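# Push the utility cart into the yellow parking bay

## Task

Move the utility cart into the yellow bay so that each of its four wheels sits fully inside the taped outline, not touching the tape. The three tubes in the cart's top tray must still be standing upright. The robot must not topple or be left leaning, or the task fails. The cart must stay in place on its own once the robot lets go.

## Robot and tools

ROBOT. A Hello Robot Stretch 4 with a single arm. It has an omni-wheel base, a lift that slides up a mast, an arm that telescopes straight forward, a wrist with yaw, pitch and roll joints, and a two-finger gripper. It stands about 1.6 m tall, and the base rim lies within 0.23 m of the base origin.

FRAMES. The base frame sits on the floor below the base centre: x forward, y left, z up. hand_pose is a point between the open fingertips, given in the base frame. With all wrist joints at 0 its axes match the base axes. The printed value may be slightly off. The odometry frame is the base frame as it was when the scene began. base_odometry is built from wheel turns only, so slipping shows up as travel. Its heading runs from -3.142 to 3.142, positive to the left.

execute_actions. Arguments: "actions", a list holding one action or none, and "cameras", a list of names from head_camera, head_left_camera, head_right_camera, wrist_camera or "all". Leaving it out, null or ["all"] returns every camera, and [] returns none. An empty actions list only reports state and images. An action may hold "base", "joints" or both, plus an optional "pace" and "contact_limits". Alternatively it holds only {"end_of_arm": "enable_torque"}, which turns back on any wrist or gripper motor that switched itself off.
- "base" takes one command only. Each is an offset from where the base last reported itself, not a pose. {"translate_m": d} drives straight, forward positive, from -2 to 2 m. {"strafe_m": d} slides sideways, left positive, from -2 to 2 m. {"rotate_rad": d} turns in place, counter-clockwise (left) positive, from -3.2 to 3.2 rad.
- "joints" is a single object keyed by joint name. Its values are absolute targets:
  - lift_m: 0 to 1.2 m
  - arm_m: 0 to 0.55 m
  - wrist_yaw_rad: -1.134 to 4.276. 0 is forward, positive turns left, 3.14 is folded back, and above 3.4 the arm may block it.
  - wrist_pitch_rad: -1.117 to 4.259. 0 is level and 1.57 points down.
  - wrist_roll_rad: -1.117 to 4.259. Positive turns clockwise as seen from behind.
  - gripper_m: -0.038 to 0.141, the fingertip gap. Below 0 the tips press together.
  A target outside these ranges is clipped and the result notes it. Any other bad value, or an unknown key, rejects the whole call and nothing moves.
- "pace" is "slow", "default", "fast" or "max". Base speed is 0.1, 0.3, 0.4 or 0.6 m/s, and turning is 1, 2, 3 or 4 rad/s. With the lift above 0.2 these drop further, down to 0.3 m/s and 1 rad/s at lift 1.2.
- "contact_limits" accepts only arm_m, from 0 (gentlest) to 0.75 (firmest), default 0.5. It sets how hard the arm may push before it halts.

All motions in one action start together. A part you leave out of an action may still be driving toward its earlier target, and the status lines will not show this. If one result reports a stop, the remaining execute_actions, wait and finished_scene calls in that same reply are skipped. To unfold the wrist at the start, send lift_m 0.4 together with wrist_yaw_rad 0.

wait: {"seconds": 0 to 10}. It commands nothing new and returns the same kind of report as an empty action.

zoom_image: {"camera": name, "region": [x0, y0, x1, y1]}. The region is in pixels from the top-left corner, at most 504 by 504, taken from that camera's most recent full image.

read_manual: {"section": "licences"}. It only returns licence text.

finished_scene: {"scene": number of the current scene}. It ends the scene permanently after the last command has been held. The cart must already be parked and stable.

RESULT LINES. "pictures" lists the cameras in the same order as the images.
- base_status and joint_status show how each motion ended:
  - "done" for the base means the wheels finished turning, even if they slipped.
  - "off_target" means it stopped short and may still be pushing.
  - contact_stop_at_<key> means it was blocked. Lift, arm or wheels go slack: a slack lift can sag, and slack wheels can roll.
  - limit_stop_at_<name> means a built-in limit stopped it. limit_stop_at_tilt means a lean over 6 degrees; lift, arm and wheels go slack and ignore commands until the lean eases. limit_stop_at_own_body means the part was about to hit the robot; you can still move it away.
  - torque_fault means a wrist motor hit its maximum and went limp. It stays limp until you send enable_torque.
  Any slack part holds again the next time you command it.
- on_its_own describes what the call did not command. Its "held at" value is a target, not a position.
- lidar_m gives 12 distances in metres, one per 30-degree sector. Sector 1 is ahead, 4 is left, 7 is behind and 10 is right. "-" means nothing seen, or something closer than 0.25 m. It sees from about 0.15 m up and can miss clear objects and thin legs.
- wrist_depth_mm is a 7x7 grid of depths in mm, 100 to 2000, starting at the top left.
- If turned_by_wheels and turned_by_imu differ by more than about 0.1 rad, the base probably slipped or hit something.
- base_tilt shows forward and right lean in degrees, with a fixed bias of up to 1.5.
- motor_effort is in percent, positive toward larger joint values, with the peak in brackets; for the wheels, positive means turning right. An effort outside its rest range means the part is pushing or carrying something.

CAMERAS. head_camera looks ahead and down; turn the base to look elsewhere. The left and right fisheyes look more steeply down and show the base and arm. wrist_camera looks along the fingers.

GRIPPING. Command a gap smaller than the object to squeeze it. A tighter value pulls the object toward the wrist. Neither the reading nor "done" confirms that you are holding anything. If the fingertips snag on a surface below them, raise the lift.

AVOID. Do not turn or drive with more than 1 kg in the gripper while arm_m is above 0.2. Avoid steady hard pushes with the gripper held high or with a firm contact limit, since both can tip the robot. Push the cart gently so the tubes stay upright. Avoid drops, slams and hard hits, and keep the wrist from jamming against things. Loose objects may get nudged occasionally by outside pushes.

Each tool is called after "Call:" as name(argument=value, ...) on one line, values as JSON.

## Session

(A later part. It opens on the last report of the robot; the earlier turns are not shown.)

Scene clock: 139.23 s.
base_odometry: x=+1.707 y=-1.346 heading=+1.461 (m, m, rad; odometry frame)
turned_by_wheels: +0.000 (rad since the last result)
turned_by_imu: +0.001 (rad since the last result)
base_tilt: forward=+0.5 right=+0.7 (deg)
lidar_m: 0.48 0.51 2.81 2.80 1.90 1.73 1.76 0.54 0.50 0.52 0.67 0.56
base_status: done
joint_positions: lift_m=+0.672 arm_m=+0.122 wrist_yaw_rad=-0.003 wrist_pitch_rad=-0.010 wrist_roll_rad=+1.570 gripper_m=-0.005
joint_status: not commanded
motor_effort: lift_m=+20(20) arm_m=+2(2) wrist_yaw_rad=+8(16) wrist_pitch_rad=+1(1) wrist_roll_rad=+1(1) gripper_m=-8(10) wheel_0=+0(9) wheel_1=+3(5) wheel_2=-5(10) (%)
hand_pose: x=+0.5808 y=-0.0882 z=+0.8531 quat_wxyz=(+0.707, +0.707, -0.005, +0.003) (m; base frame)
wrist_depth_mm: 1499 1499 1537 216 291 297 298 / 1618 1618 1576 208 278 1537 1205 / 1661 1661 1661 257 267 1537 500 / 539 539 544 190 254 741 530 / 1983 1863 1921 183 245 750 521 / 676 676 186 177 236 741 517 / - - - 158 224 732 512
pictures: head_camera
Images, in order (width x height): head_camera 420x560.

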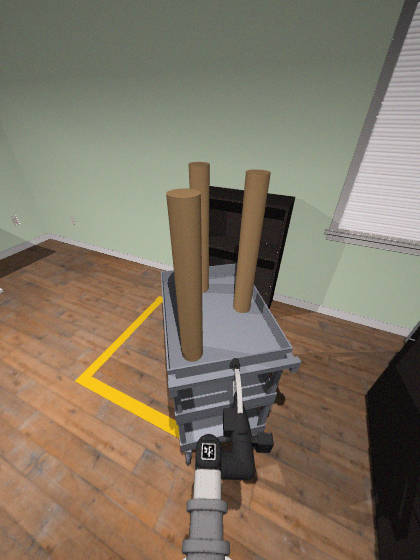

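Call:
execute_actions(actions=[{"base":{"translate_m":0.33},"pace":"slow"}], cameras=["head_camera"])

Call:
execute_actions(actions=[{"base":{"strafe_m":0.42},"pace":"slow"}], cameras=["head_camera","head_left_camera","head_right_camera"])

Scene clock: 150.23 s.
base_odometry: x=+1.744 y=-1.018 heading=+1.461 (m, m, rad; odometry frame)
turned_by_wheels: +0.000 (rad since the last result)
turned_by_imu: +0.003 (rad since the last result)
base_tilt: forward=+0.5 right=+0.8 (deg)
lidar_m: 0.48 0.51 2.68 2.72 2.23 2.04 1.05 0.70 0.64 0.65 0.87 0.57
base_status: done
joint_positions: lift_m=+0.672 arm_m=+0.122 wrist_yaw_rad=-0.002 wrist_pitch_rad=-0.010 wrist_roll_rad=+1.570 gripper_m=-0.005
joint_status: not commanded
motor_effort: lift_m=+20(20) arm_m=+2(2) wrist_yaw_rad=+6(10) wrist_pitch_rad=+1(0) wrist_roll_rad=+0(1) gripper_m=-10(9) wheel_0=+4(5) wheel_1=+2(5) wheel_2=-3(9) (%)
hand_pose: x=+0.5809 y=-0.0879 z=+0.8531 quat_wxyz=(+0.707, +0.707, -0.004, +0.003) (m; base frame)
wrist_depth_mm: 1205 1182 1255 204 272 283 283 / 1308 1308 1281 198 264 1255 1078 / 1308 1336 1336 193 256 1281 521 / 544 539 539 186 249 768 530 / 1464 1499 1537 181 242 741 530 / 1661 1661 187 176 236 759 521 / 1756 1708 1756 159 226 732 517
pictures: head_camera
Images, in order (width x height): head_camera 420x560.

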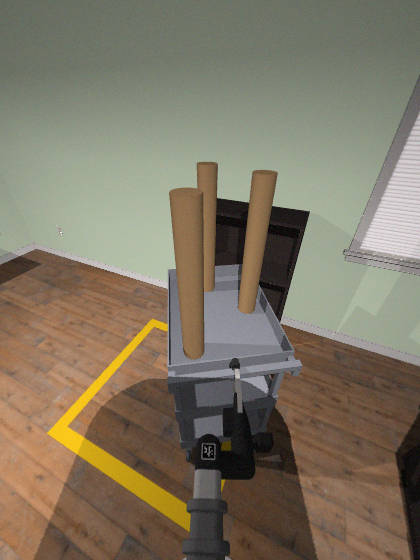

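Scene clock: 155.57 s.
base_odometry: x=+1.326 y=-0.972 heading=+1.460 (m, m, rad; odometry frame)
turned_by_wheels: +0.000 (rad since the last result)
turned_by_imu: +0.000 (rad since the last result)
base_tilt: forward=+0.4 right=+0.7 (deg)
lidar_m: 0.56 2.39 2.30 2.33 2.05 1.87 1.90 1.12 1.02 1.03 1.35 0.49
base_status: done
joint_positions: lift_m=+0.672 arm_m=+0.122 wrist_yaw_rad=-0.004 wrist_pitch_rad=-0.010 wrist_roll_rad=+1.570 gripper_m=-0.005
joint_status: not commanded
on_its_own: wrist_yaw_rad is at rest, and its effort (+14) is outside its rest range (-13 to +13)
motor_effort: lift_m=+20(20) arm_m=+2(2) wrist_yaw_rad=+14(28) wrist_pitch_rad=-2(1) wrist_roll_rad=+1(1) gripper_m=-11(13) wheel_0=-6(10) wheel_1=-1(5) wheel_2=+0(5) (%)
hand_pose: x=+0.5806 y=-0.0887 z=+0.8530 quat_wxyz=(+0.707, +0.707, -0.005, +0.002) (m; base frame)
wrist_depth_mm: 1366 442 433 111 167 661 544 / 654 654 647 119 178 691 539 / 1499 1499 1499 129 190 723 530 / 1618 1661 1618 139 205 759 530 / 1661 1661 1708 151 224 676 530 / 340 340 187 169 244 1661 512 / 1983 353 1983 172 263 1661 462
pictures: head_camera, head_left_camera, head_right_camera
Images, in order (width x height): head_camera 420x560, head_left_camera 420x672, head_right_camera 420x672.

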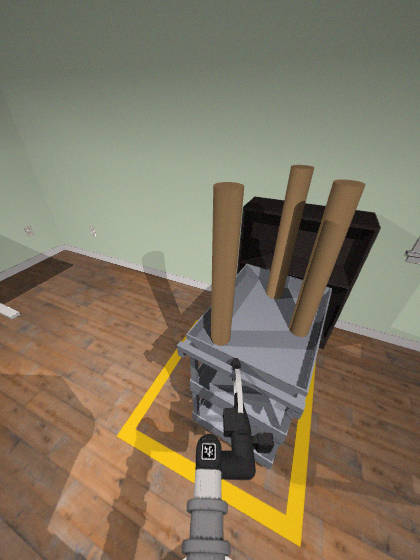

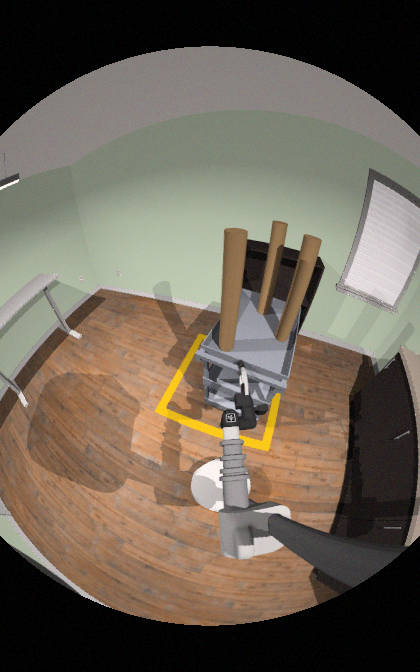

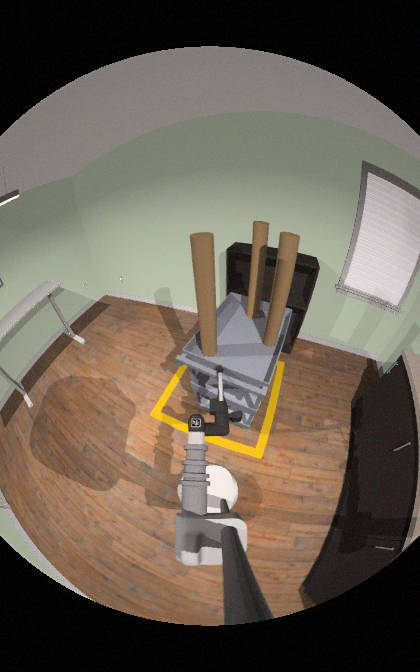

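Call:
execute_actions(actions=[{"joints":{"gripper_m":0.1}}], cameras=[])

Call:
execute_actions(actions=[{"base":{"translate_m":-0.25},"joints":{"arm_m":0.003}}], cameras=[])

Call:
execute_actions(actions=[{"base":{"strafe_m":-0.5},"joints":{"lift_m":0.25,"wrist_roll_rad":0,"wrist_pitch_rad":0.35}}], cameras=["head_camera","wrist_camera"])

Scene clock: 167.20 s.
base_odometry: x=+1.326 y=-0.972 heading=+1.460 (m, m, rad; odometry frame)
turned_by_wheels: +0.000 (rad since the last result)
turned_by_imu: +0.002 (rad since the last result)
base_tilt: forward=+0.5 right=+0.8 (deg)
lidar_m: 0.56 2.39 2.29 2.33 2.05 1.87 1.90 1.11 1.01 1.03 1.35 0.49
base_status: not commanded
joint_positions: lift_m=+0.672 arm_m=+0.122 wrist_yaw_rad=-0.005 wrist_pitch_rad=-0.010 wrist_roll_rad=+1.570 gripper_m=+0.100
joint_status: all done
on_its_own: wrist_yaw_rad is at rest, and its effort (+16) is outside its rest range (-13 to +13)
motor_effort: lift_m=+20(20) arm_m=+2(2) wrist_yaw_rad=+16(17) wrist_pitch_rad=-1(1) wrist_roll_rad=+0(0) gripper_m=-4(5) wheel_0=-3(5) wheel_1=-1(1) wheel_2=+0(0) (%)
hand_pose: x=+0.5806 y=-0.0888 z=+0.8530 quat_wxyz=(+0.707, +0.707, -0.005, +0.002) (m; base frame)
wrist_depth_mm: 1336 445 433 112 167 661 544 / 654 661 654 120 179 691 539 / 1537 1537 1537 131 191 723 535 / 1618 1661 1661 141 208 750 530 / 1661 1708 1661 153 227 691 521 / 342 342 190 171 245 1708 508 / 1983 357 1921 166 265 1661 466
pictures: none
No camera images: the call's "cameras" was empty. Leave "cameras" out to get every camera's image.

Scene clock: 169.47 s.
base_odometry: x=+1.299 y=-1.221 heading=+1.460 (m, m, rad; odometry frame)
turned_by_wheels: +0.000 (rad since the last result)
turned_by_imu: +0.000 (rad since the last result)
base_tilt: forward=+0.6 right=+0.7 (deg)
lidar_m: 0.74 2.58 2.40 2.50 1.81 1.65 1.66 0.98 0.91 0.95 1.22 0.72
base_status: done
joint_positions: lift_m=+0.672 arm_m=+0.004 wrist_yaw_rad=+0.000 wrist_pitch_rad=-0.008 wrist_roll_rad=+1.570 gripper_m=+0.100
joint_status: all done
motor_effort: lift_m=+20(20) arm_m=-5(7) wrist_yaw_rad=+3(16) wrist_pitch_rad=-7(7) wrist_roll_rad=-1(0) gripper_m=-1(1) wheel_0=-1(7) wheel_1=+0(7) wheel_2=+0(9) (%)
hand_pose: x=+0.4632 y=-0.0874 z=+0.8524 quat_wxyz=(+0.707, +0.707, -0.003, +0.003) (m; base frame)
wrist_depth_mm: 1708 1661 1708 1661 1618 1464 1205 / 788 788 778 539 1098 621 597 / 1921 1042 1042 539 1756 768 539 / 1983 1983 1983 585 1205 759 878 / 707 732 715 647 - 640 931 / - - - 676 214 699 820 / - - - 151 - 1576 1160
pictures: none
No camera images: the call's "cameras" was empty. Leave "cameras" out to get every camera's image.

Scene clock: 172.47 s.
base_odometry: x=+1.796 y=-1.276 heading=+1.460 (m, m, rad; odometry frame)
turned_by_wheels: +0.000 (rad since the last result)
turned_by_imu: +0.001 (rad since the last result)
base_tilt: forward=+0.5 right=+0.7 (deg)
lidar_m: 0.78 0.70 2.87 2.90 2.01 1.83 0.76 0.51 0.47 0.48 0.62 1.64
base_status: done
joint_positions: lift_m=+0.250 arm_m=+0.004 wrist_yaw_rad=+0.000 wrist_pitch_rad=+0.352 wrist_roll_rad=+0.000 gripper_m=+0.100
joint_status: all done
motor_effort: lift_m=+16(20) arm_m=-5(5) wrist_yaw_rad=+2(3) wrist_pitch_rad=-6(7) wrist_roll_rad=-1(10) gripper_m=-5(0) wheel_0=+1(9) wheel_1=+1(8) wheel_2=+0(2) (%)
hand_pose: x=+0.4455 y=-0.0874 z=+0.3289 quat_wxyz=(+0.985, +0.000, +0.175, +0.000) (m; base frame)
wrist_depth_mm: 452 512 654 1430 1464 1464 1336 / - - 1661 1618 1537 1464 1366 / 1756 1182 1229 1708 1618 1499 1366 / 809 820 854 1182 1397 1499 1366 / 627 580 904 991 1008 1008 1042 / 715 627 683 750 215 768 788 / 585 569 603 151 597 615 640
pictures: head_camera, wrist_camera
Images, in order (width x height): head_camera 420x560, wrist_camera 616x392.

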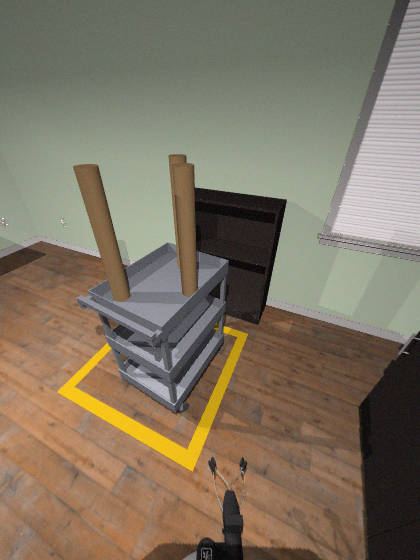

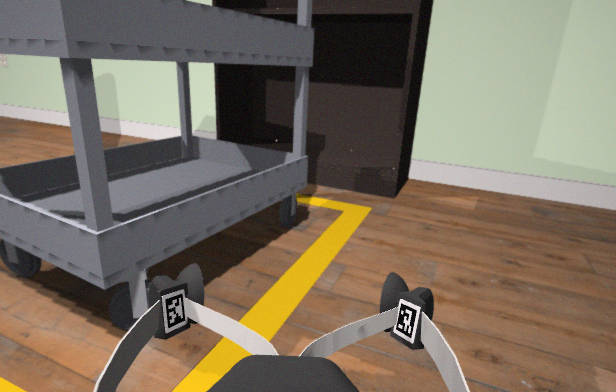

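Call:
finished_scene(scene=2)

The scene is finished: the task was done.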